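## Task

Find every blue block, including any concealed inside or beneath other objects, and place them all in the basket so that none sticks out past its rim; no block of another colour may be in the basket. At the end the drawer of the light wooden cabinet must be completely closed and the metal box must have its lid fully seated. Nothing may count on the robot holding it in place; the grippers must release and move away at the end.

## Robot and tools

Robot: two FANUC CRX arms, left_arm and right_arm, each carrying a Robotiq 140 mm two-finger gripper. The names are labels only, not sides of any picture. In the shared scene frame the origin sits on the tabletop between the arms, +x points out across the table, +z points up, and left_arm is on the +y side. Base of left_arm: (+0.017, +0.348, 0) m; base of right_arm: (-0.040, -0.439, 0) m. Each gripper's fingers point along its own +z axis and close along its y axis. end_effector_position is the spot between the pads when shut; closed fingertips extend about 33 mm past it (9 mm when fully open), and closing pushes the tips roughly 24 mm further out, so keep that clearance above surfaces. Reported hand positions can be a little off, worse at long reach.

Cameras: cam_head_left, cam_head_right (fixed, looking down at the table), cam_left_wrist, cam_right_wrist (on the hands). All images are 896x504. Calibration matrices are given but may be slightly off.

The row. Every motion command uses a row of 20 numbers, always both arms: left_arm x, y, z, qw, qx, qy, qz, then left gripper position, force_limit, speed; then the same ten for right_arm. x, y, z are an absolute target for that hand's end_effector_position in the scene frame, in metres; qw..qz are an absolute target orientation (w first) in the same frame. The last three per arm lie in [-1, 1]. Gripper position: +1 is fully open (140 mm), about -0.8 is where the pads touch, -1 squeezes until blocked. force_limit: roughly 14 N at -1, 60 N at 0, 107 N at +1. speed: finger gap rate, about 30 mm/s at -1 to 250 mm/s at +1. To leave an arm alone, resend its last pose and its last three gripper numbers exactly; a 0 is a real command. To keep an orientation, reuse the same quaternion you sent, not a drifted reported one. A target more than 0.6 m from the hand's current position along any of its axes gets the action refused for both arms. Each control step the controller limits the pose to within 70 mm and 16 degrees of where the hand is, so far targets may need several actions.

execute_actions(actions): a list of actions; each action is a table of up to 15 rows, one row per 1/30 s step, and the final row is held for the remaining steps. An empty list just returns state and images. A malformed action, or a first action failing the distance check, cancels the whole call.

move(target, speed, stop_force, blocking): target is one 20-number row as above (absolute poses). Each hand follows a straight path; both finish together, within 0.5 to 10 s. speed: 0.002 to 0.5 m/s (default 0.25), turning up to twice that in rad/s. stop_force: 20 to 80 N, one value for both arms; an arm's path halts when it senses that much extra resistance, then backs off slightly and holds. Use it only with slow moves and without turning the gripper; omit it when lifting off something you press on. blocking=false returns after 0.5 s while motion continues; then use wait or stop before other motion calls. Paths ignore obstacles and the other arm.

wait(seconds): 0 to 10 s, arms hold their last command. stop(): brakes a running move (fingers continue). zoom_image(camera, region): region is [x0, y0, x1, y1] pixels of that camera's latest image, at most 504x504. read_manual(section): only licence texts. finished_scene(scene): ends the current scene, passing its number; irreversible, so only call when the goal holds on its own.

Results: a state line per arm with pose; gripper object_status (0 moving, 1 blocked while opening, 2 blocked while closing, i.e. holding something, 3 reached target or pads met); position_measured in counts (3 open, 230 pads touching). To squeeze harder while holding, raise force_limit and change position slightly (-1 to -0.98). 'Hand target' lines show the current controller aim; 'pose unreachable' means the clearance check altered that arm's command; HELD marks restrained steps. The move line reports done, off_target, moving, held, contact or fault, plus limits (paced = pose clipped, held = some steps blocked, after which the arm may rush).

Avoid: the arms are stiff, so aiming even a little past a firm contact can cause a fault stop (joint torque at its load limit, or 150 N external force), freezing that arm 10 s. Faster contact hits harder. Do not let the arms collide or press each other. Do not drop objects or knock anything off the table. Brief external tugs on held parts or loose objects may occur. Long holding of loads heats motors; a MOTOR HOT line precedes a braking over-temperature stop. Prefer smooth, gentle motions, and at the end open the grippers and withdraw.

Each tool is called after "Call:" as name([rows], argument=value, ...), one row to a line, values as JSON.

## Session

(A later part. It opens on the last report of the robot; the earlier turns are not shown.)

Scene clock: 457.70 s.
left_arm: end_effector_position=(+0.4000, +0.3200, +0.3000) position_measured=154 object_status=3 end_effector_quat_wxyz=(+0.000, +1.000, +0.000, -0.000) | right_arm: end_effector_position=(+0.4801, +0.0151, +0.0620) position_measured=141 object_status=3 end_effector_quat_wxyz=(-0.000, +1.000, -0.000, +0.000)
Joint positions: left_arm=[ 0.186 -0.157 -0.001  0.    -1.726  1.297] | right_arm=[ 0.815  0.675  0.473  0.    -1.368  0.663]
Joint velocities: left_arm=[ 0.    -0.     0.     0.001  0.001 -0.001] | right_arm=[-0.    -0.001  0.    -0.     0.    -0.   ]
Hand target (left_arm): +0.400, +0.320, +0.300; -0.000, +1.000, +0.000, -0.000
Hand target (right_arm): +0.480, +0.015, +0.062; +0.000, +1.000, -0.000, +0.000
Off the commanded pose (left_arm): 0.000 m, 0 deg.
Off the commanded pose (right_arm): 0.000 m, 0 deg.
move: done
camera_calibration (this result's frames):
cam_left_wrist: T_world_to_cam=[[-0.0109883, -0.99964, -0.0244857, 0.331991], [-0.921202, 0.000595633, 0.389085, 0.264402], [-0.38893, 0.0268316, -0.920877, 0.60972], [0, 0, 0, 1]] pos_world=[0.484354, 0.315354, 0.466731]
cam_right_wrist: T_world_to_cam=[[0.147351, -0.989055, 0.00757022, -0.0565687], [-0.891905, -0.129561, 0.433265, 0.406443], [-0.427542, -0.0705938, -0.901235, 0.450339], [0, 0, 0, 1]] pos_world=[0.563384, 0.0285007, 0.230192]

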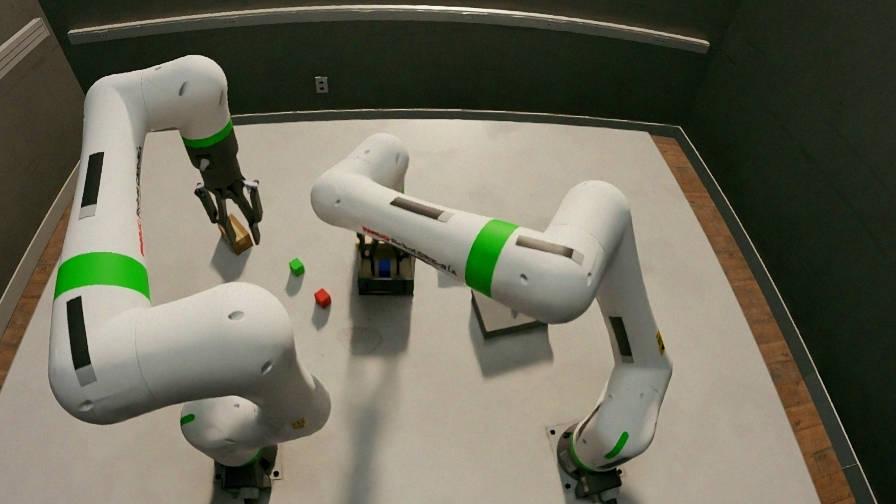

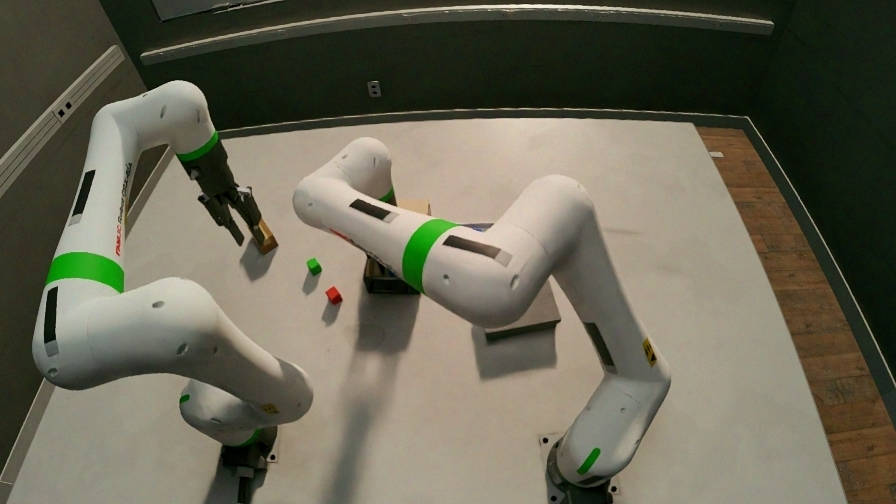

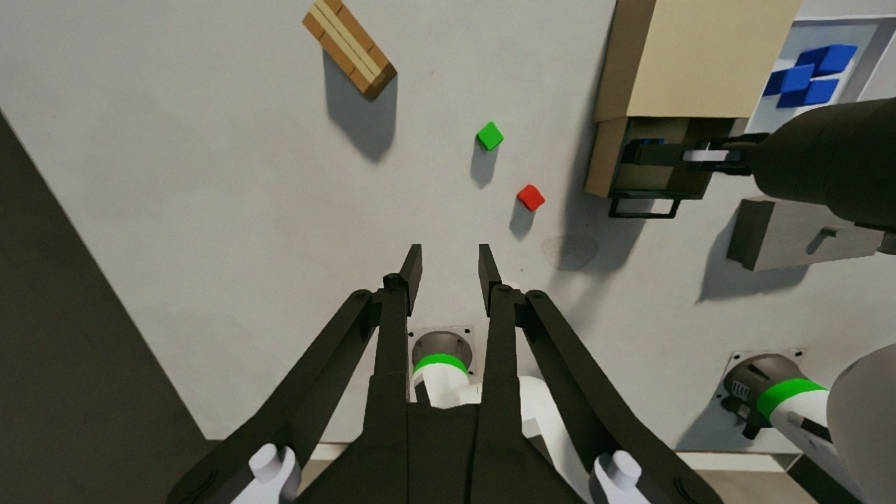

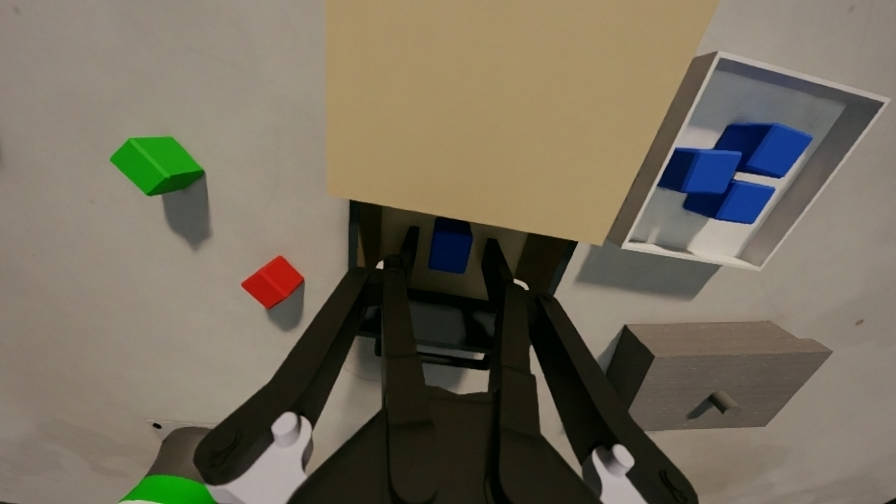

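Call:
move(target=[0.40,0.32,0.30,0,1,0,0,-0.2,0,0, 0.480,0.015,0.060,0,1,0,0,-1,0,0], speed=0.05)

Call:
move(target=[0.40,0.32,0.30,0,1,0,0,-0.2,0,0, 0.480,0.015,0.18,0,1,0,0,-1,0,0], speed=0.12)

Call:
move(target=[0.40,0.32,0.30,0,1,0,0,-0.2,0,0, 0.56,-0.247,0.15,0,0.7071,0.7071,0,-1,0,0], speed=0.2)

Scene clock: 467.20 s.
left_arm: end_effector_position=(+0.4000, +0.3200, +0.3000) position_measured=154 object_status=3 end_effector_quat_wxyz=(-0.000, +1.000, +0.000, -0.000) | right_arm: end_effector_position=(+0.4800, +0.0150, +0.0600) position_measured=189 object_status=2 end_effector_quat_wxyz=(+0.000, +1.000, -0.000, +0.000)
Joint positions: left_arm=[ 0.186 -0.157 -0.001 -0.    -1.726  1.297] | right_arm=[ 0.815  0.676  0.469  0.    -1.364  0.664]
Joint velocities: left_arm=[ 0.    -0.    -0.     0.    -0.001  0.001] | right_arm=[ 0.    -0.001 -0.     0.     0.     0.   ]
Hand target (left_arm): +0.400, +0.320, +0.300; +0.000, +1.000, -0.000, -0.000
Hand target (right_arm): +0.480, +0.015, +0.060; +0.000, +1.000, -0.000, +0.000
Off the commanded pose (left_arm): 0.000 m, 0 deg.
Off the commanded pose (right_arm): 0.000 m, 0 deg.
move: done
camera_calibration (this result's frames):
cam_left_wrist: T_world_to_cam=[[-0.0109882, -0.99964, -0.024486, 0.331991], [-0.921202, 0.000595461, 0.389085, 0.264402], [-0.38893, 0.0268319, -0.920877, 0.60972], [0, 0, 0, 1]] pos_world=[0.484354, 0.315354, 0.466731]
cam_right_wrist: T_world_to_cam=[[0.147657, -0.989009, 0.00759363, -0.0567661], [-0.891856, -0.129825, 0.433287, 0.407233], [-0.427539, -0.0707503, -0.901224, 0.448481], [0, 0, 0, 1]] pos_world=[0.563318, 0.0284571, 0.228164]

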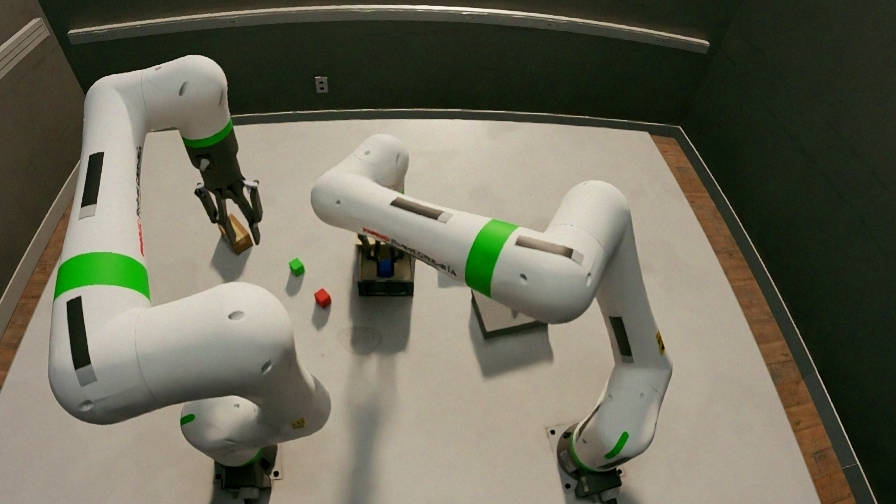

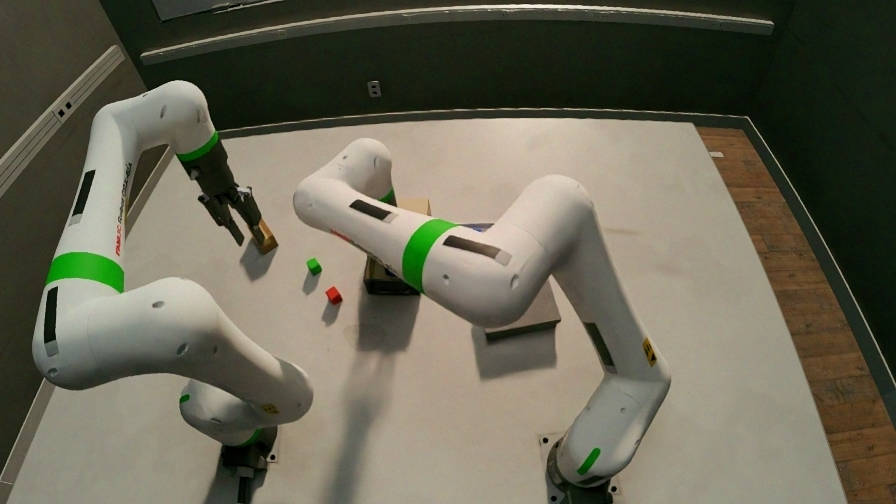

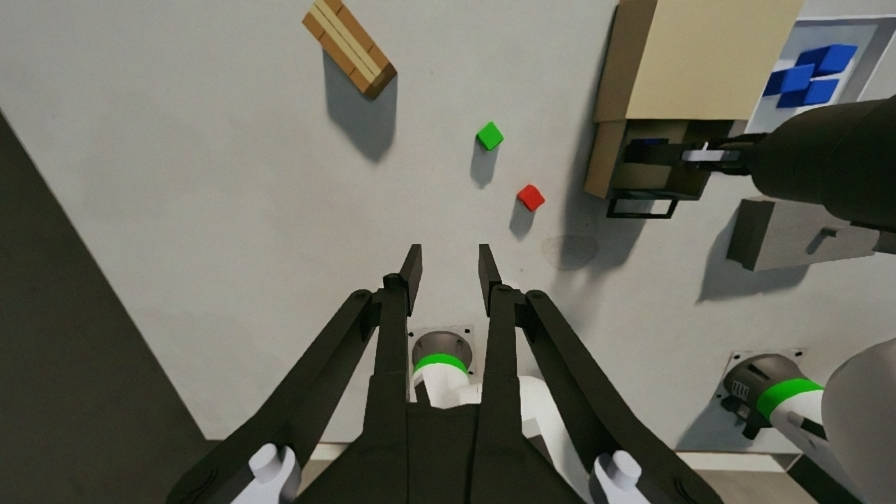

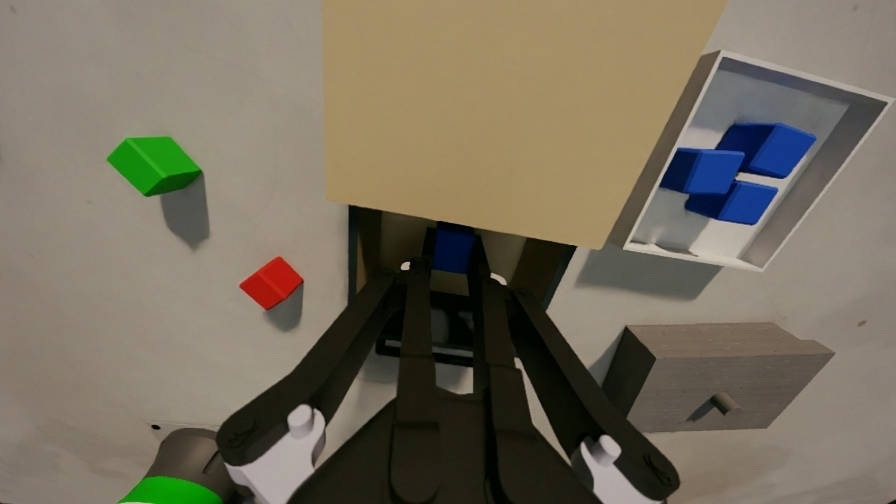

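Scene clock: 468.53 s.
left_arm: end_effector_position=(+0.4000, +0.3200, +0.3000) position_measured=154 object_status=3 end_effector_quat_wxyz=(-0.000, +1.000, +0.000, -0.000) | right_arm: end_effector_position=(+0.4799, +0.0149, +0.1801) position_measured=189 object_status=2 end_effector_quat_wxyz=(+0.000, +1.000, +0.000, +0.000)
Joint positions: left_arm=[ 0.186 -0.157 -0.001 -0.    -1.726  1.297] | right_arm=[ 0.816  0.65   0.708  0.    -1.629  0.664]
Joint velocities: left_arm=[-0.    -0.     0.    -0.    -0.001 -0.   ] | right_arm=[ 0.     0.001  0.001 -0.    -0.001 -0.   ]
Hand target (left_arm): +0.400, +0.320, +0.300; +0.000, +1.000, -0.000, -0.000
Hand target (right_arm): +0.480, +0.015, +0.180; -0.000, +1.000, +0.000, -0.000
Off the commanded pose (left_arm): 0.000 m, 0 deg.
Off the commanded pose (right_arm): 0.000 m, 0 deg.
move: done
camera_calibration (this result's frames):
cam_left_wrist: T_world_to_cam=[[-0.0109883, -0.99964, -0.0244859, 0.331991], [-0.921202, 0.00059558, 0.389084, 0.264402], [-0.38893, 0.0268319, -0.920877, 0.60972], [0, 0, 0, 1]] pos_world=[0.484354, 0.315354, 0.466731]
cam_right_wrist: T_world_to_cam=[[0.148109, -0.988941, 0.00775946, -0.0580223], [-0.89189, -0.130175, 0.433113, 0.355192], [-0.427313, -0.0710684, -0.901306, 0.556548], [0, 0, 0, 1]] pos_world=[0.563206, 0.0284097, 0.348232]

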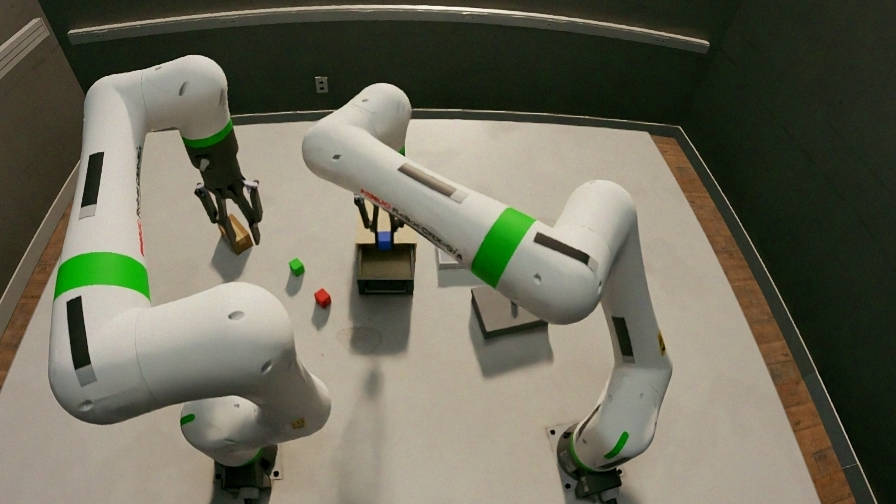

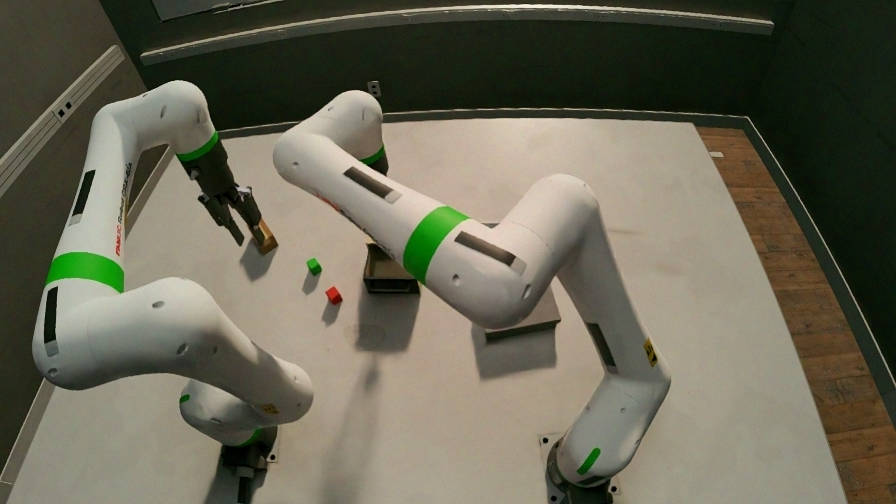

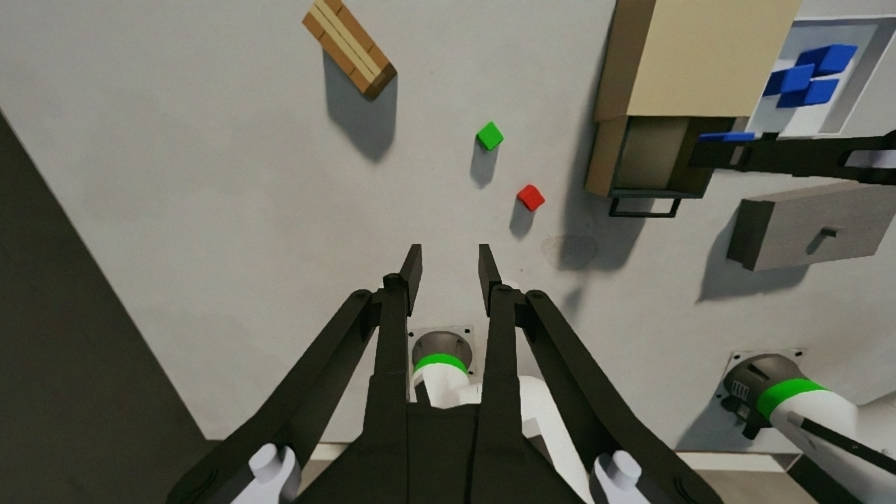

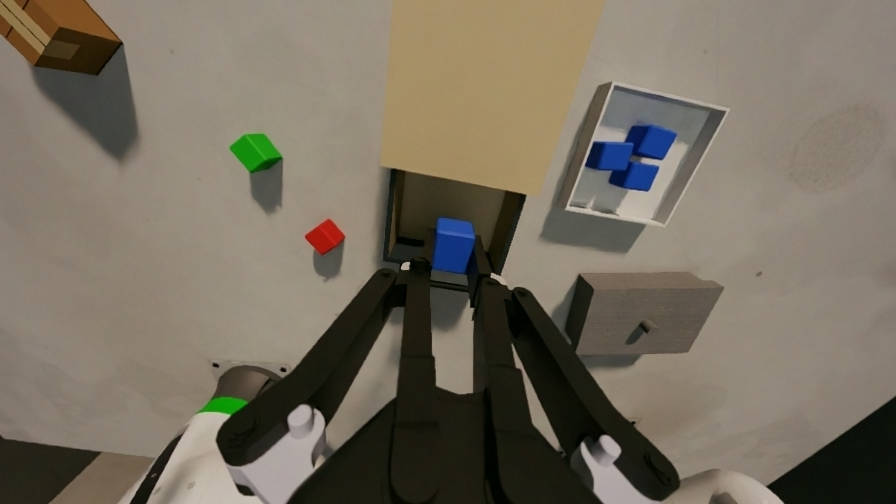

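Scene clock: 472.83 s.
left_arm: end_effector_position=(+0.4000, +0.3200, +0.3000) position_measured=154 object_status=3 end_effector_quat_wxyz=(-0.000, +1.000, +0.000, -0.000) | right_arm: end_effector_position=(+0.5612, -0.2468, +0.1500) position_measured=189 object_status=2 end_effector_quat_wxyz=(+0.001, +0.707, +0.707, +0.000)
Joint positions: left_arm=[ 0.186 -0.157 -0.001 -0.    -1.726  1.297] | right_arm=[ 0.425  0.479  0.38   0.001 -1.471  2.624]
Joint velocities: left_arm=[ 0.    -0.    -0.     0.001  0.002  0.   ] | right_arm=[ 0.    -0.     0.    -0.001 -0.     0.001]
Hand target (left_arm): +0.400, +0.320, +0.300; +0.000, +1.000, -0.000, -0.000
Hand target (right_arm): +0.561, -0.247, +0.150; +0.001, +0.707, +0.707, +0.000
Off the commanded pose (left_arm): 0.000 m, 0 deg.
Off the commanded pose (right_arm): 0.001 m, 0 deg.
move: done
camera_calibration (this result's frames):
cam_left_wrist: T_world_to_cam=[[-0.0109884, -0.99964, -0.0244859, 0.331991], [-0.921202, 0.000595607, 0.389084, 0.264402], [-0.38893, 0.0268319, -0.920877, 0.60972], [0, 0, 0, 1]] pos_world=[0.484354, 0.315354, 0.466731]
cam_right_wrist: T_world_to_cam=[[0.989032, 0.14745, 0.00859684, -0.520172], [0.129167, -0.891691, 0.433824, -0.354457], [0.0716332, -0.427955, -0.900957, 0.177444], [0, 0, 0, 1]] pos_world=[0.54754, -0.163428, 0.318113]

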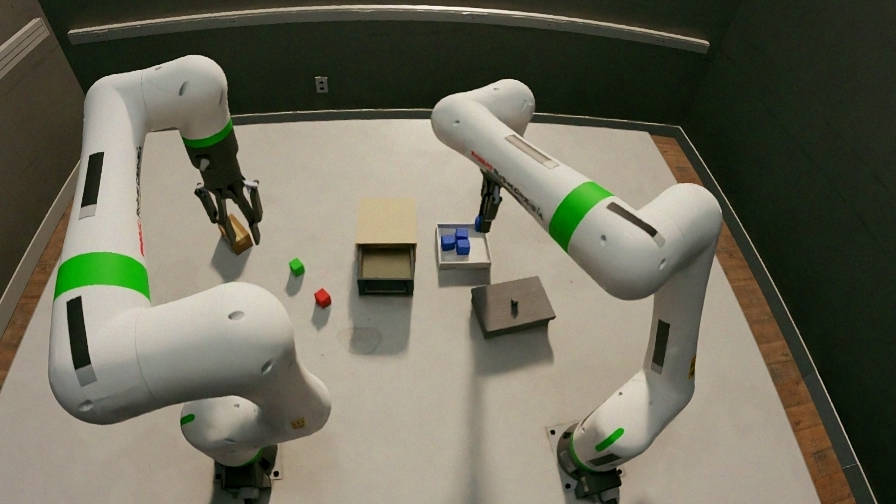

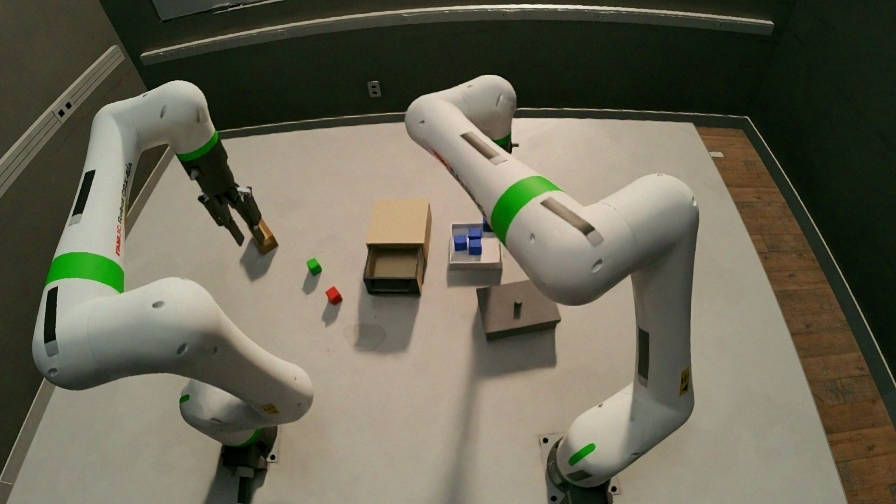

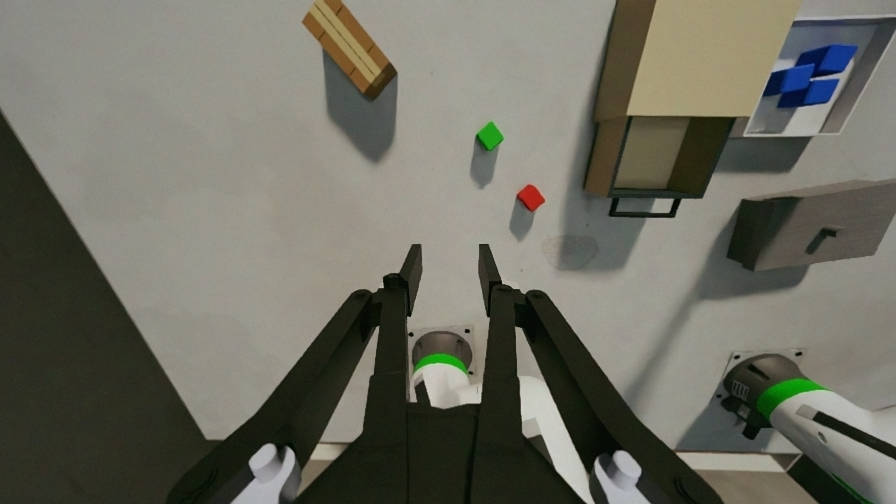

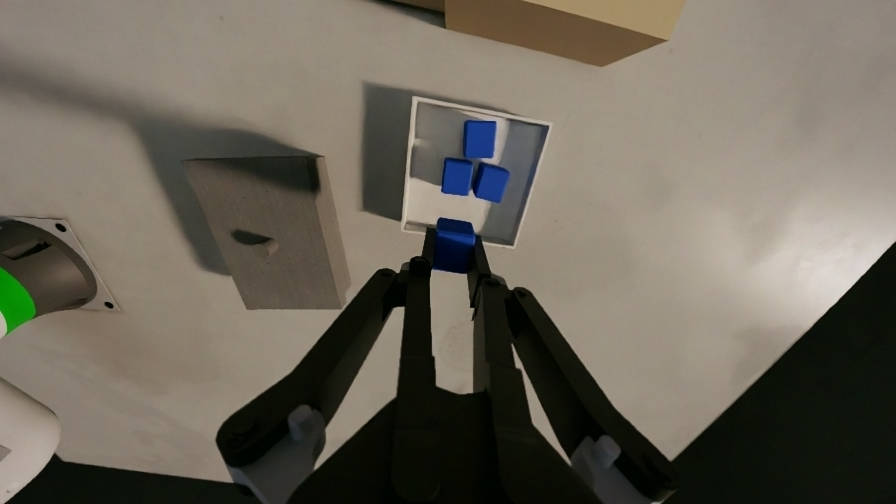

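Call:
move(target=[0.33,0.0125,0.16,0,1,0,0,-1,0,0, 0.56,-0.249,0.049,0,0.7071,0.7071,0,-1,0,0], speed=0.2)

Call:
move(target=[0.33,0.0125,0.085,0,1,0,0,-1,0,0, 0.56,-0.249,0.049,0,0.7071,0.7071,0,-0.2,0,0], speed=0.1)

Call:
move(target=[0.355,0.0125,0.085,0,1,0,0,-1,0,0, 0.56,-0.249,0.20,0,0.7071,0.7071,0,-0.2,0,0], speed=0.12)

Scene clock: 489.40 s.
left_arm: end_effector_position=(+0.3303, +0.0133, +0.1601) position_measured=233 object_status=3 end_effector_quat_wxyz=(-0.001, +1.000, +0.000, -0.000) | right_arm: end_effector_position=(+0.5603, -0.2489, +0.0493) position_measured=189 object_status=2 end_effector_quat_wxyz=(+0.000, +0.707, +0.707, +0.000)
Joint positions: left_arm=[-0.62   0.041 -0.141 -0.001 -1.39   2.103] | right_arm=[ 0.423  0.528  0.213  0.    -1.255  2.627]
Joint velocities: left_arm=[-0.001  0.001  0.     0.     0.001  0.001] | right_arm=[-0.     0.002 -0.001  0.    -0.002  0.001]
Hand target (left_arm): +0.330, +0.013, +0.160; -0.001, +1.000, +0.000, -0.000
Hand target (right_arm): +0.560, -0.249, +0.049; +0.000, +0.707, +0.707, -0.000
Off the commanded pose (left_arm): 0.001 m, 0 deg.
Off the commanded pose (right_arm): 0.000 m, 0 deg.
move: done
camera_calibration (this result's frames):
cam_left_wrist: T_world_to_cam=[[-0.0104999, -0.999591, -0.0265924, 0.0213804], [-0.920916, -0.000695447, 0.38976, 0.254685], [-0.389619, 0.0285818, -0.920532, 0.462144], [0, 0, 0, 1]] pos_world=[0.414828, 0.00833983, 0.326721]
cam_right_wrist: T_world_to_cam=[[0.989041, 0.14741, 0.00829548, -0.518119], [0.129315, -0.892011, 0.433122, -0.312627], [0.0712459, -0.427302, -0.901297, 0.0863296], [0, 0, 0, 1]] pos_world=[0.546717, -0.165602, 0.217512]

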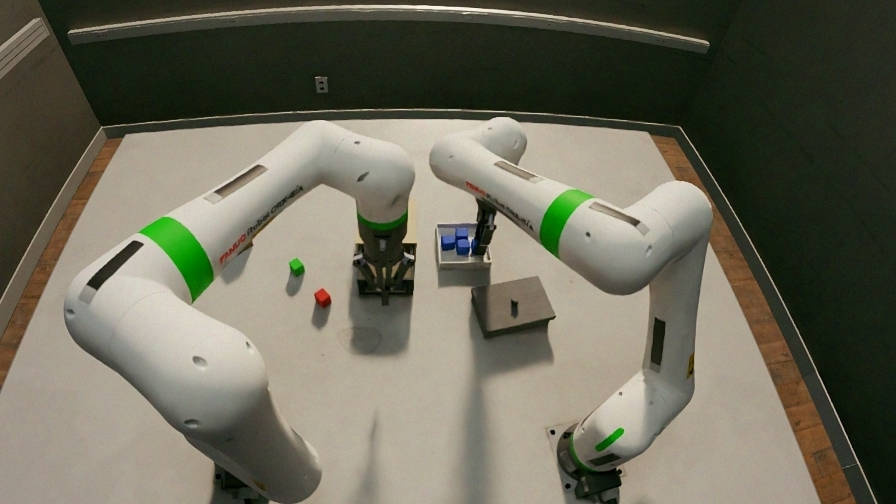

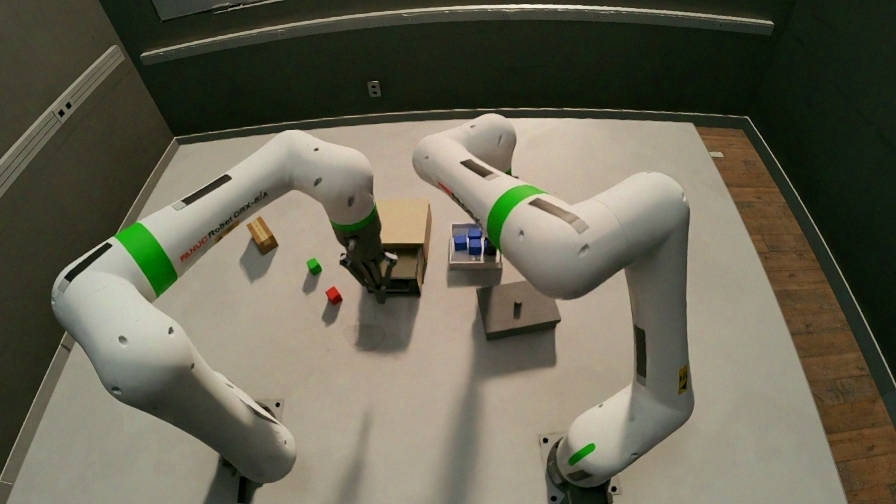

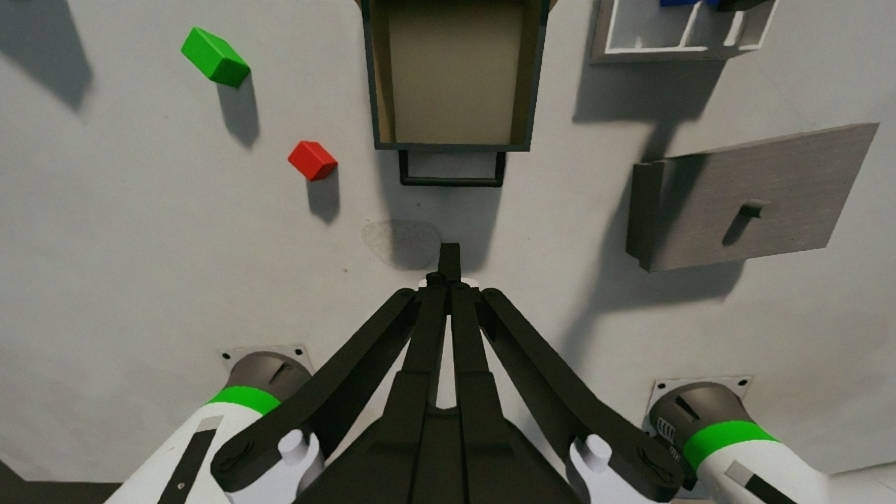

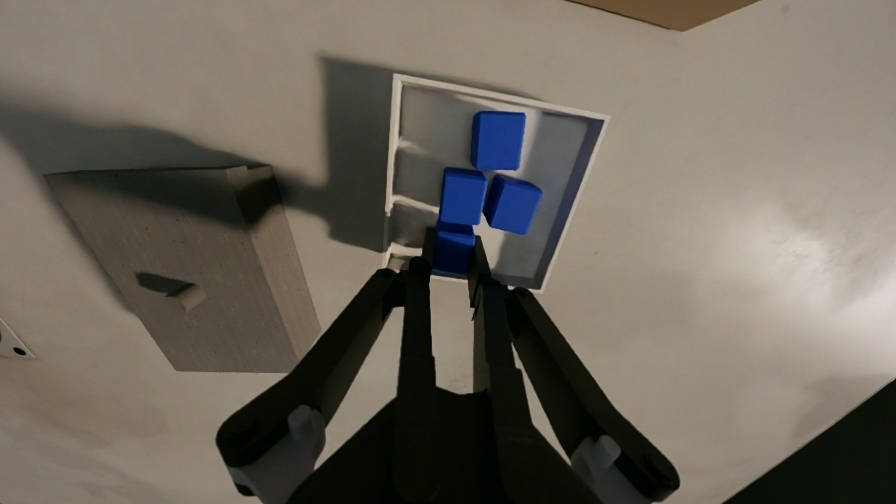

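Scene clock: 490.47 s.
left_arm: end_effector_position=(+0.3300, +0.0125, +0.0850) position_measured=233 object_status=3 end_effector_quat_wxyz=(-0.000, +1.000, +0.000, +0.000) | right_arm: end_effector_position=(+0.5600, -0.2491, +0.0490) position_measured=154 object_status=3 end_effector_quat_wxyz=(+0.000, +0.707, +0.707, +0.000)
Joint positions: left_arm=[-0.62   0.091 -0.27  -0.    -1.21   2.104] | right_arm=[ 0.423  0.528  0.212  0.    -1.255  2.627]
Joint velocities: left_arm=[ 0.     0.    -0.002  0.001 -0.001  0.001] | right_arm=[ 0.    -0.001 -0.    -0.    -0.    -0.001]
Hand target (left_arm): +0.330, +0.013, +0.085; -0.000, +1.000, +0.000, +0.000
Hand target (right_arm): +0.560, -0.249, +0.049; +0.000, +0.707, +0.707, -0.000
Off the commanded pose (left_arm): 0.000 m, 0 deg.
Off the commanded pose (right_arm): 0.000 m, 0 deg.
move: done
camera_calibration (this result's frames):
cam_left_wrist: T_world_to_cam=[[-0.0107019, -0.999642, -0.0245026, 0.0184691], [-0.921227, 0.000326883, 0.389025, 0.283797], [-0.388878, 0.0267358, -0.920901, 0.392791], [0, 0, 0, 1]] pos_world=[0.414386, 0.00786814, 0.25177]
cam_right_wrist: T_world_to_cam=[[0.989023, 0.147567, 0.00762175, -0.51778], [0.12973, -0.891856, 0.433317, -0.312827], [0.070741, -0.427572, -0.901209, 0.0861809], [0, 0, 0, 1]] pos_world=[0.546583, -0.165741, 0.217167]

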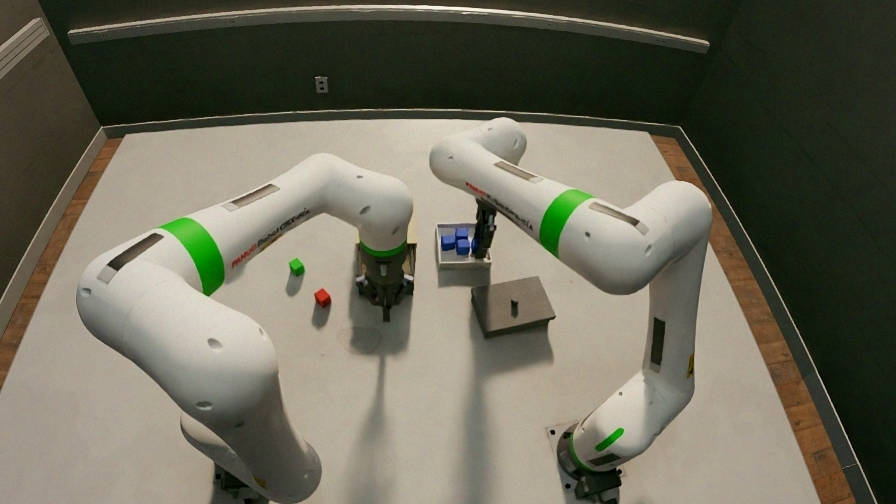

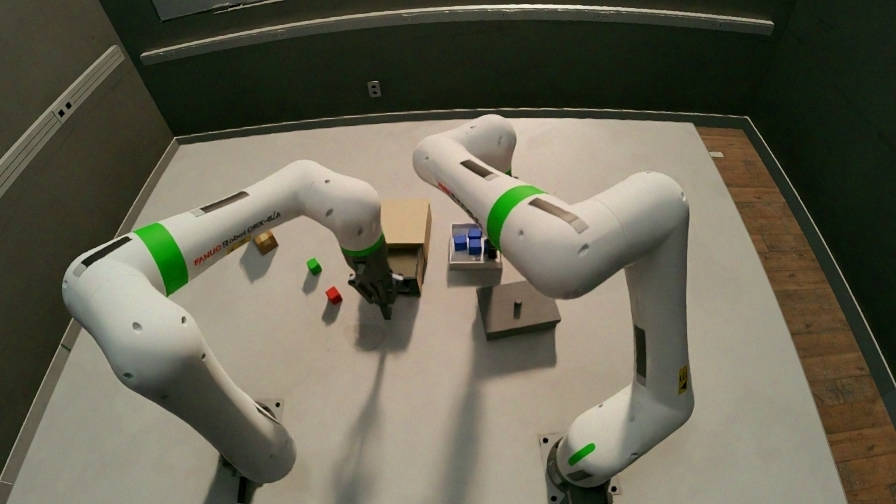

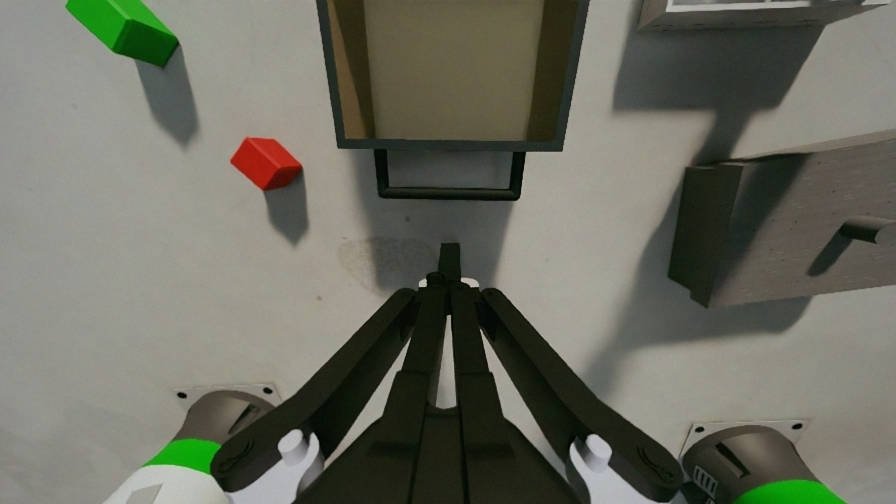

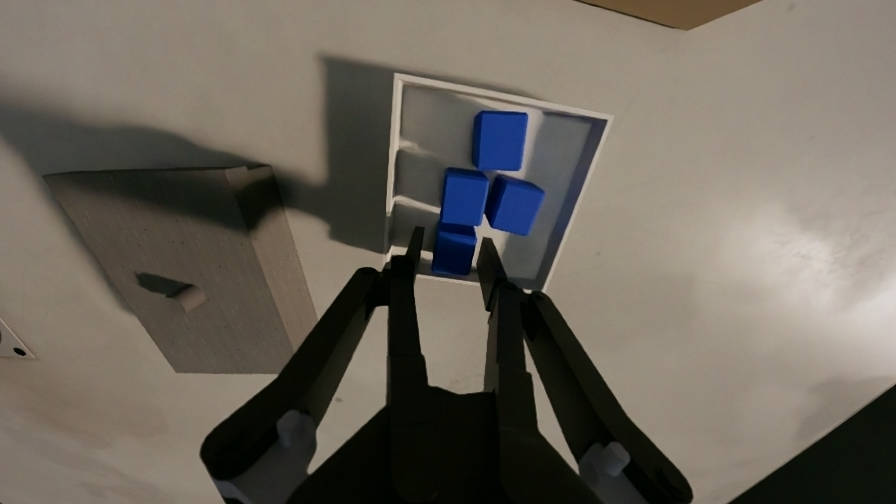

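Scene clock: 492.07 s.
left_arm: end_effector_position=(+0.3550, +0.0125, +0.0850) position_measured=233 object_status=3 end_effector_quat_wxyz=(+0.000, +1.000, -0.000, -0.000) | right_arm: end_effector_position=(+0.5599, -0.2491, +0.2002) position_measured=154 object_status=3 end_effector_quat_wxyz=(+0.000, +0.707, +0.707, +0.000)
Joint positions: left_arm=[-0.593  0.133 -0.223  0.    -1.215  2.075] | right_arm=[ 0.423  0.469  0.482  0.    -1.584  2.628]
Joint velocities: left_arm=[ 0.     0.     0.001 -0.    -0.001 -0.   ] | right_arm=[ 0.001  0.002  0.     0.    -0.001 -0.   ]
Hand target (left_arm): +0.355, +0.013, +0.085; +0.000, +1.000, -0.000, -0.000
Hand target (right_arm): +0.560, -0.249, +0.200; -0.000, +0.707, +0.707, +0.000
Off the commanded pose (left_arm): 0.000 m, 0 deg.
Off the commanded pose (right_arm): 0.000 m, 0 deg.
move: done
camera_calibration (this result's frames):
cam_left_wrist: T_world_to_cam=[[-0.0110022, -0.999642, -0.0244033, 0.0188514], [-0.9212, 0.000640422, 0.389088, 0.306772], [-0.388933, 0.0267612, -0.920877, 0.402488], [0, 0, 0, 1]] pos_world=[0.439347, 0.00787715, 0.25174]
cam_right_wrist: T_world_to_cam=[[0.988927, 0.148189, 0.00790203, -0.518607], [0.130165, -0.891758, 0.433388, -0.378569], [0.0712701, -0.427561, -0.901173, 0.222132], [0, 0, 0, 1]] pos_world=[0.54631, -0.165766, 0.368344]

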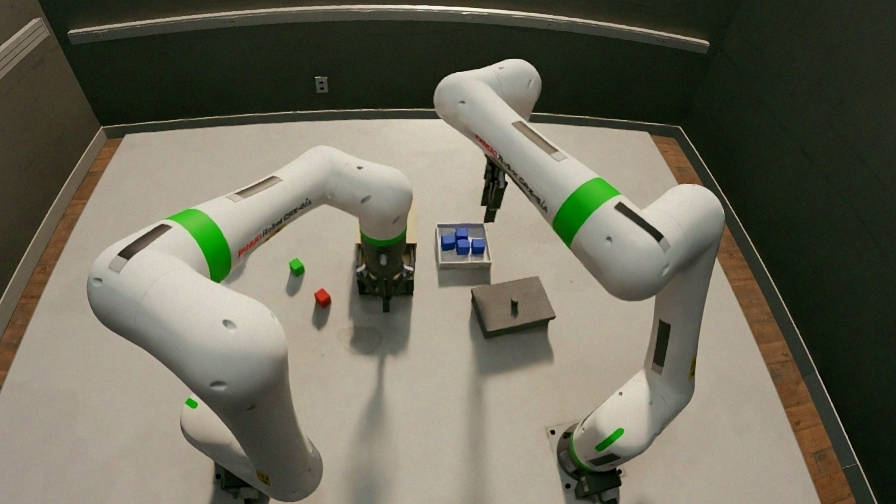

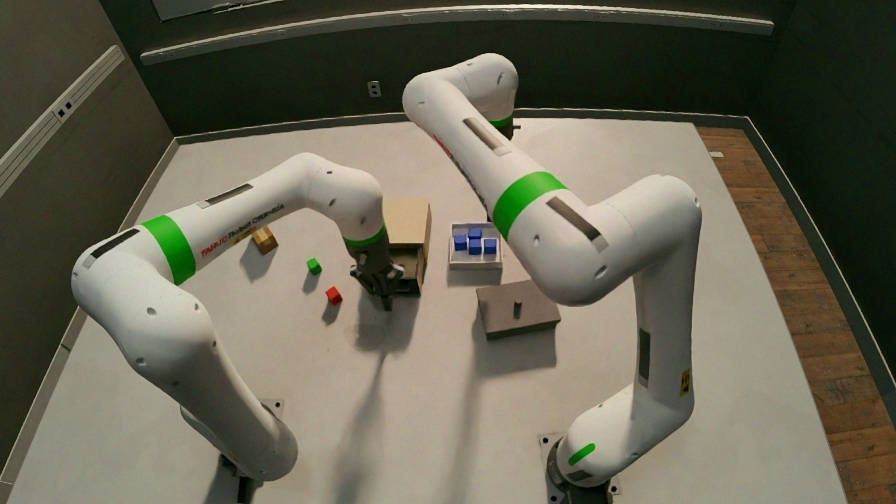

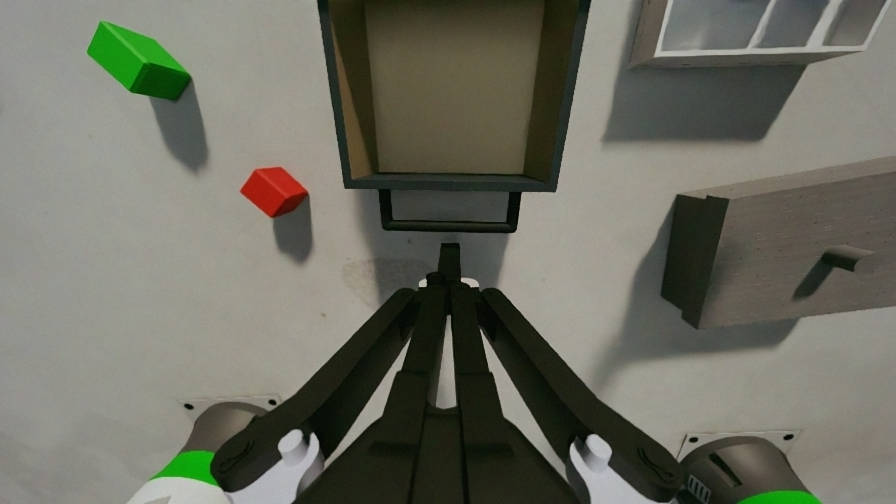

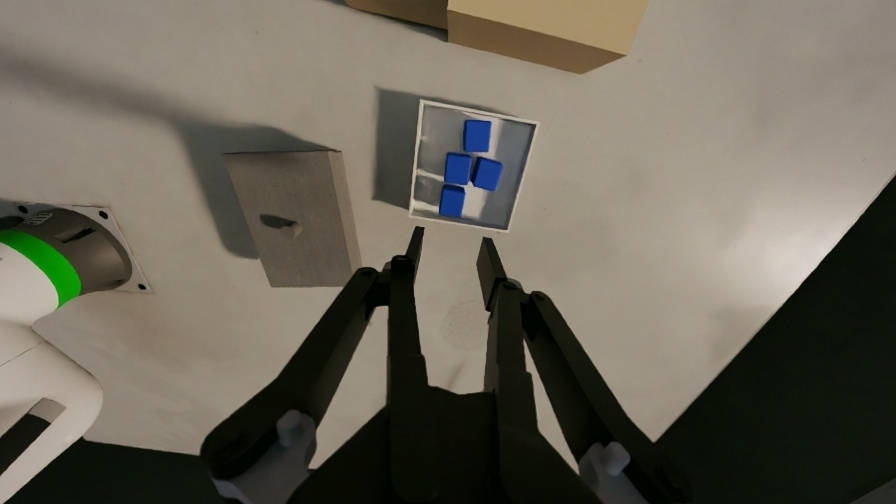

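Call:
move(target=[0.468,0.0125,0.085,0,1,0,0,-1,0,0, 0.50,-0.40,0.25,0,0.7071,0.7071,0,-0.2,0,0], speed=0.06)

Scene clock: 500.13 s.
left_arm: end_effector_position=(+0.4680, +0.0126, +0.0850) position_measured=233 object_status=3 end_effector_quat_wxyz=(+0.000, +1.000, -0.000, -0.000) | right_arm: end_effector_position=(+0.5006, -0.4003, +0.2499) position_measured=154 object_status=3 end_effector_quat_wxyz=(+0.000, +0.707, +0.707, +0.000)
Joint positions: left_arm=[-0.494  0.339  0.031  0.    -1.263  1.976] | right_arm=[ 0.222  0.237  0.29   0.001 -1.624  2.828]
Joint velocities: left_arm=[ 0.     0.     0.    -0.001 -0.001  0.   ] | right_arm=[-0.001 -0.    -0.001 -0.     0.     0.   ]
Hand target (left_arm): +0.468, +0.013, +0.085; +0.000, +1.000, -0.000, -0.000
Hand target (right_arm): +0.501, -0.400, +0.250; +0.000, +0.707, +0.707, +0.000
Off the commanded pose (left_arm): 0.000 m, 0 deg.
Off the commanded pose (right_arm): 0.001 m, 0 deg.
move: done
camera_calibration (this result's frames):
cam_left_wrist: T_world_to_cam=[[-0.0110597, -0.999647, -0.0241673, 0.0201654], [-0.921198, 0.000785141, 0.389094, 0.410836], [-0.388938, 0.0265661, -0.920881, 0.446466], [0, 0, 0, 1]] pos_world=[0.552331, 0.00797482, 0.251775]
cam_right_wrist: T_world_to_cam=[[0.988996, 0.147729, 0.00795678, -0.43823], [0.129698, -0.891647, 0.433755, -0.527076], [0.0711727, -0.42795, -0.900996, 0.206369], [0, 0, 0, 1]] pos_world=[0.487081, -0.31691, 0.418047]

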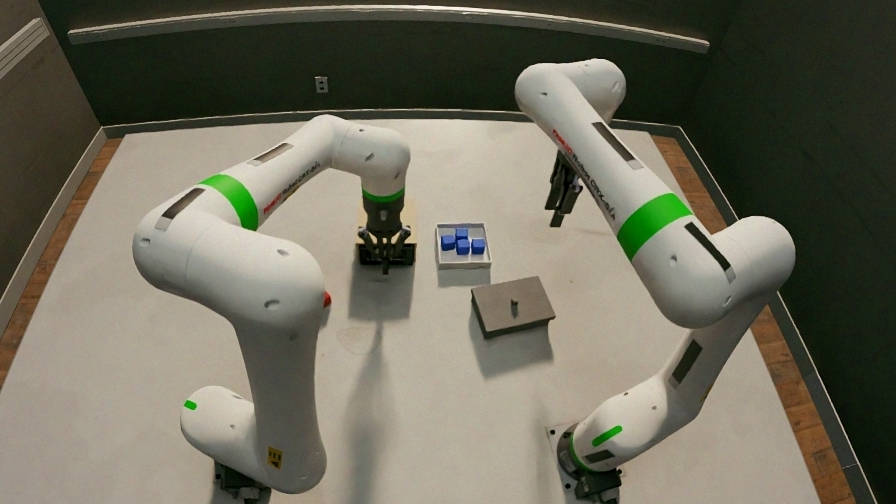

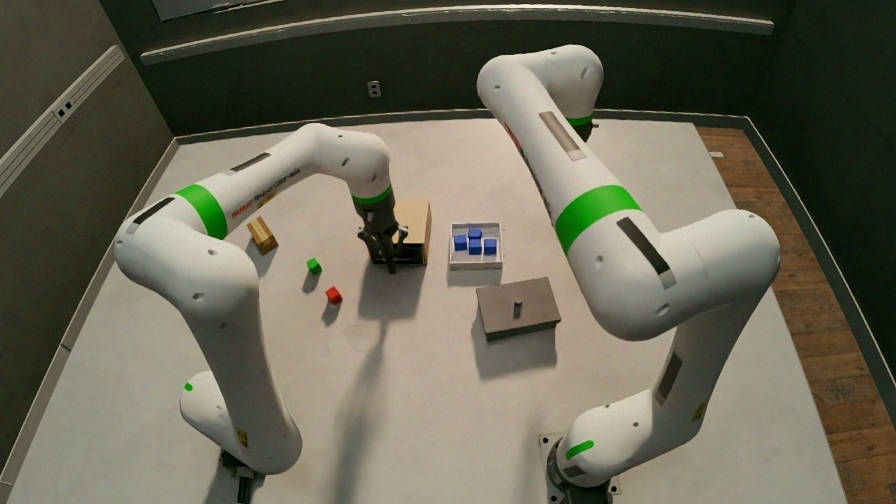

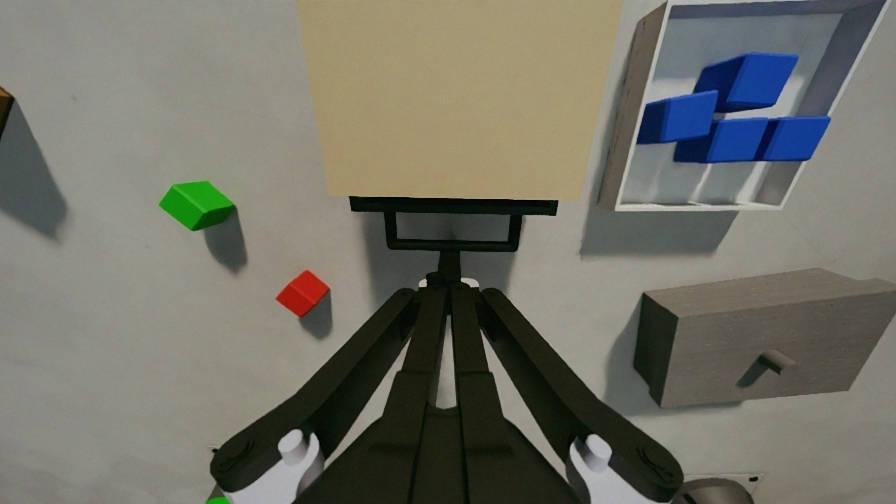

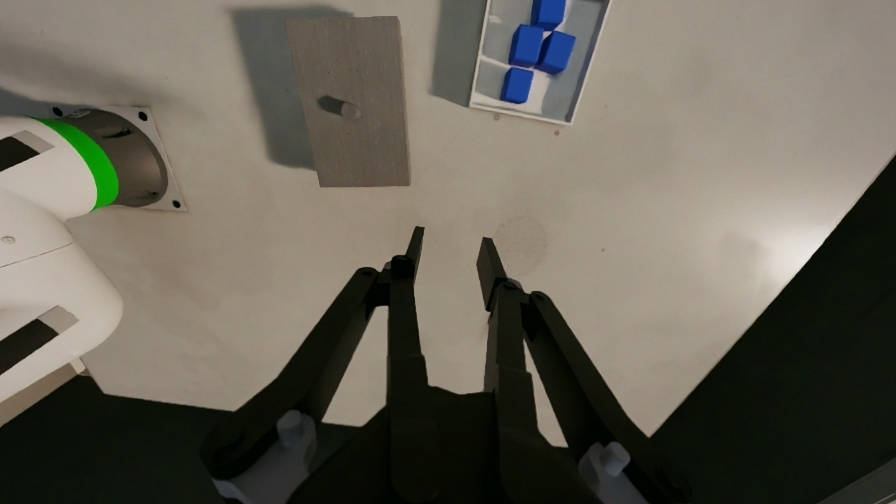

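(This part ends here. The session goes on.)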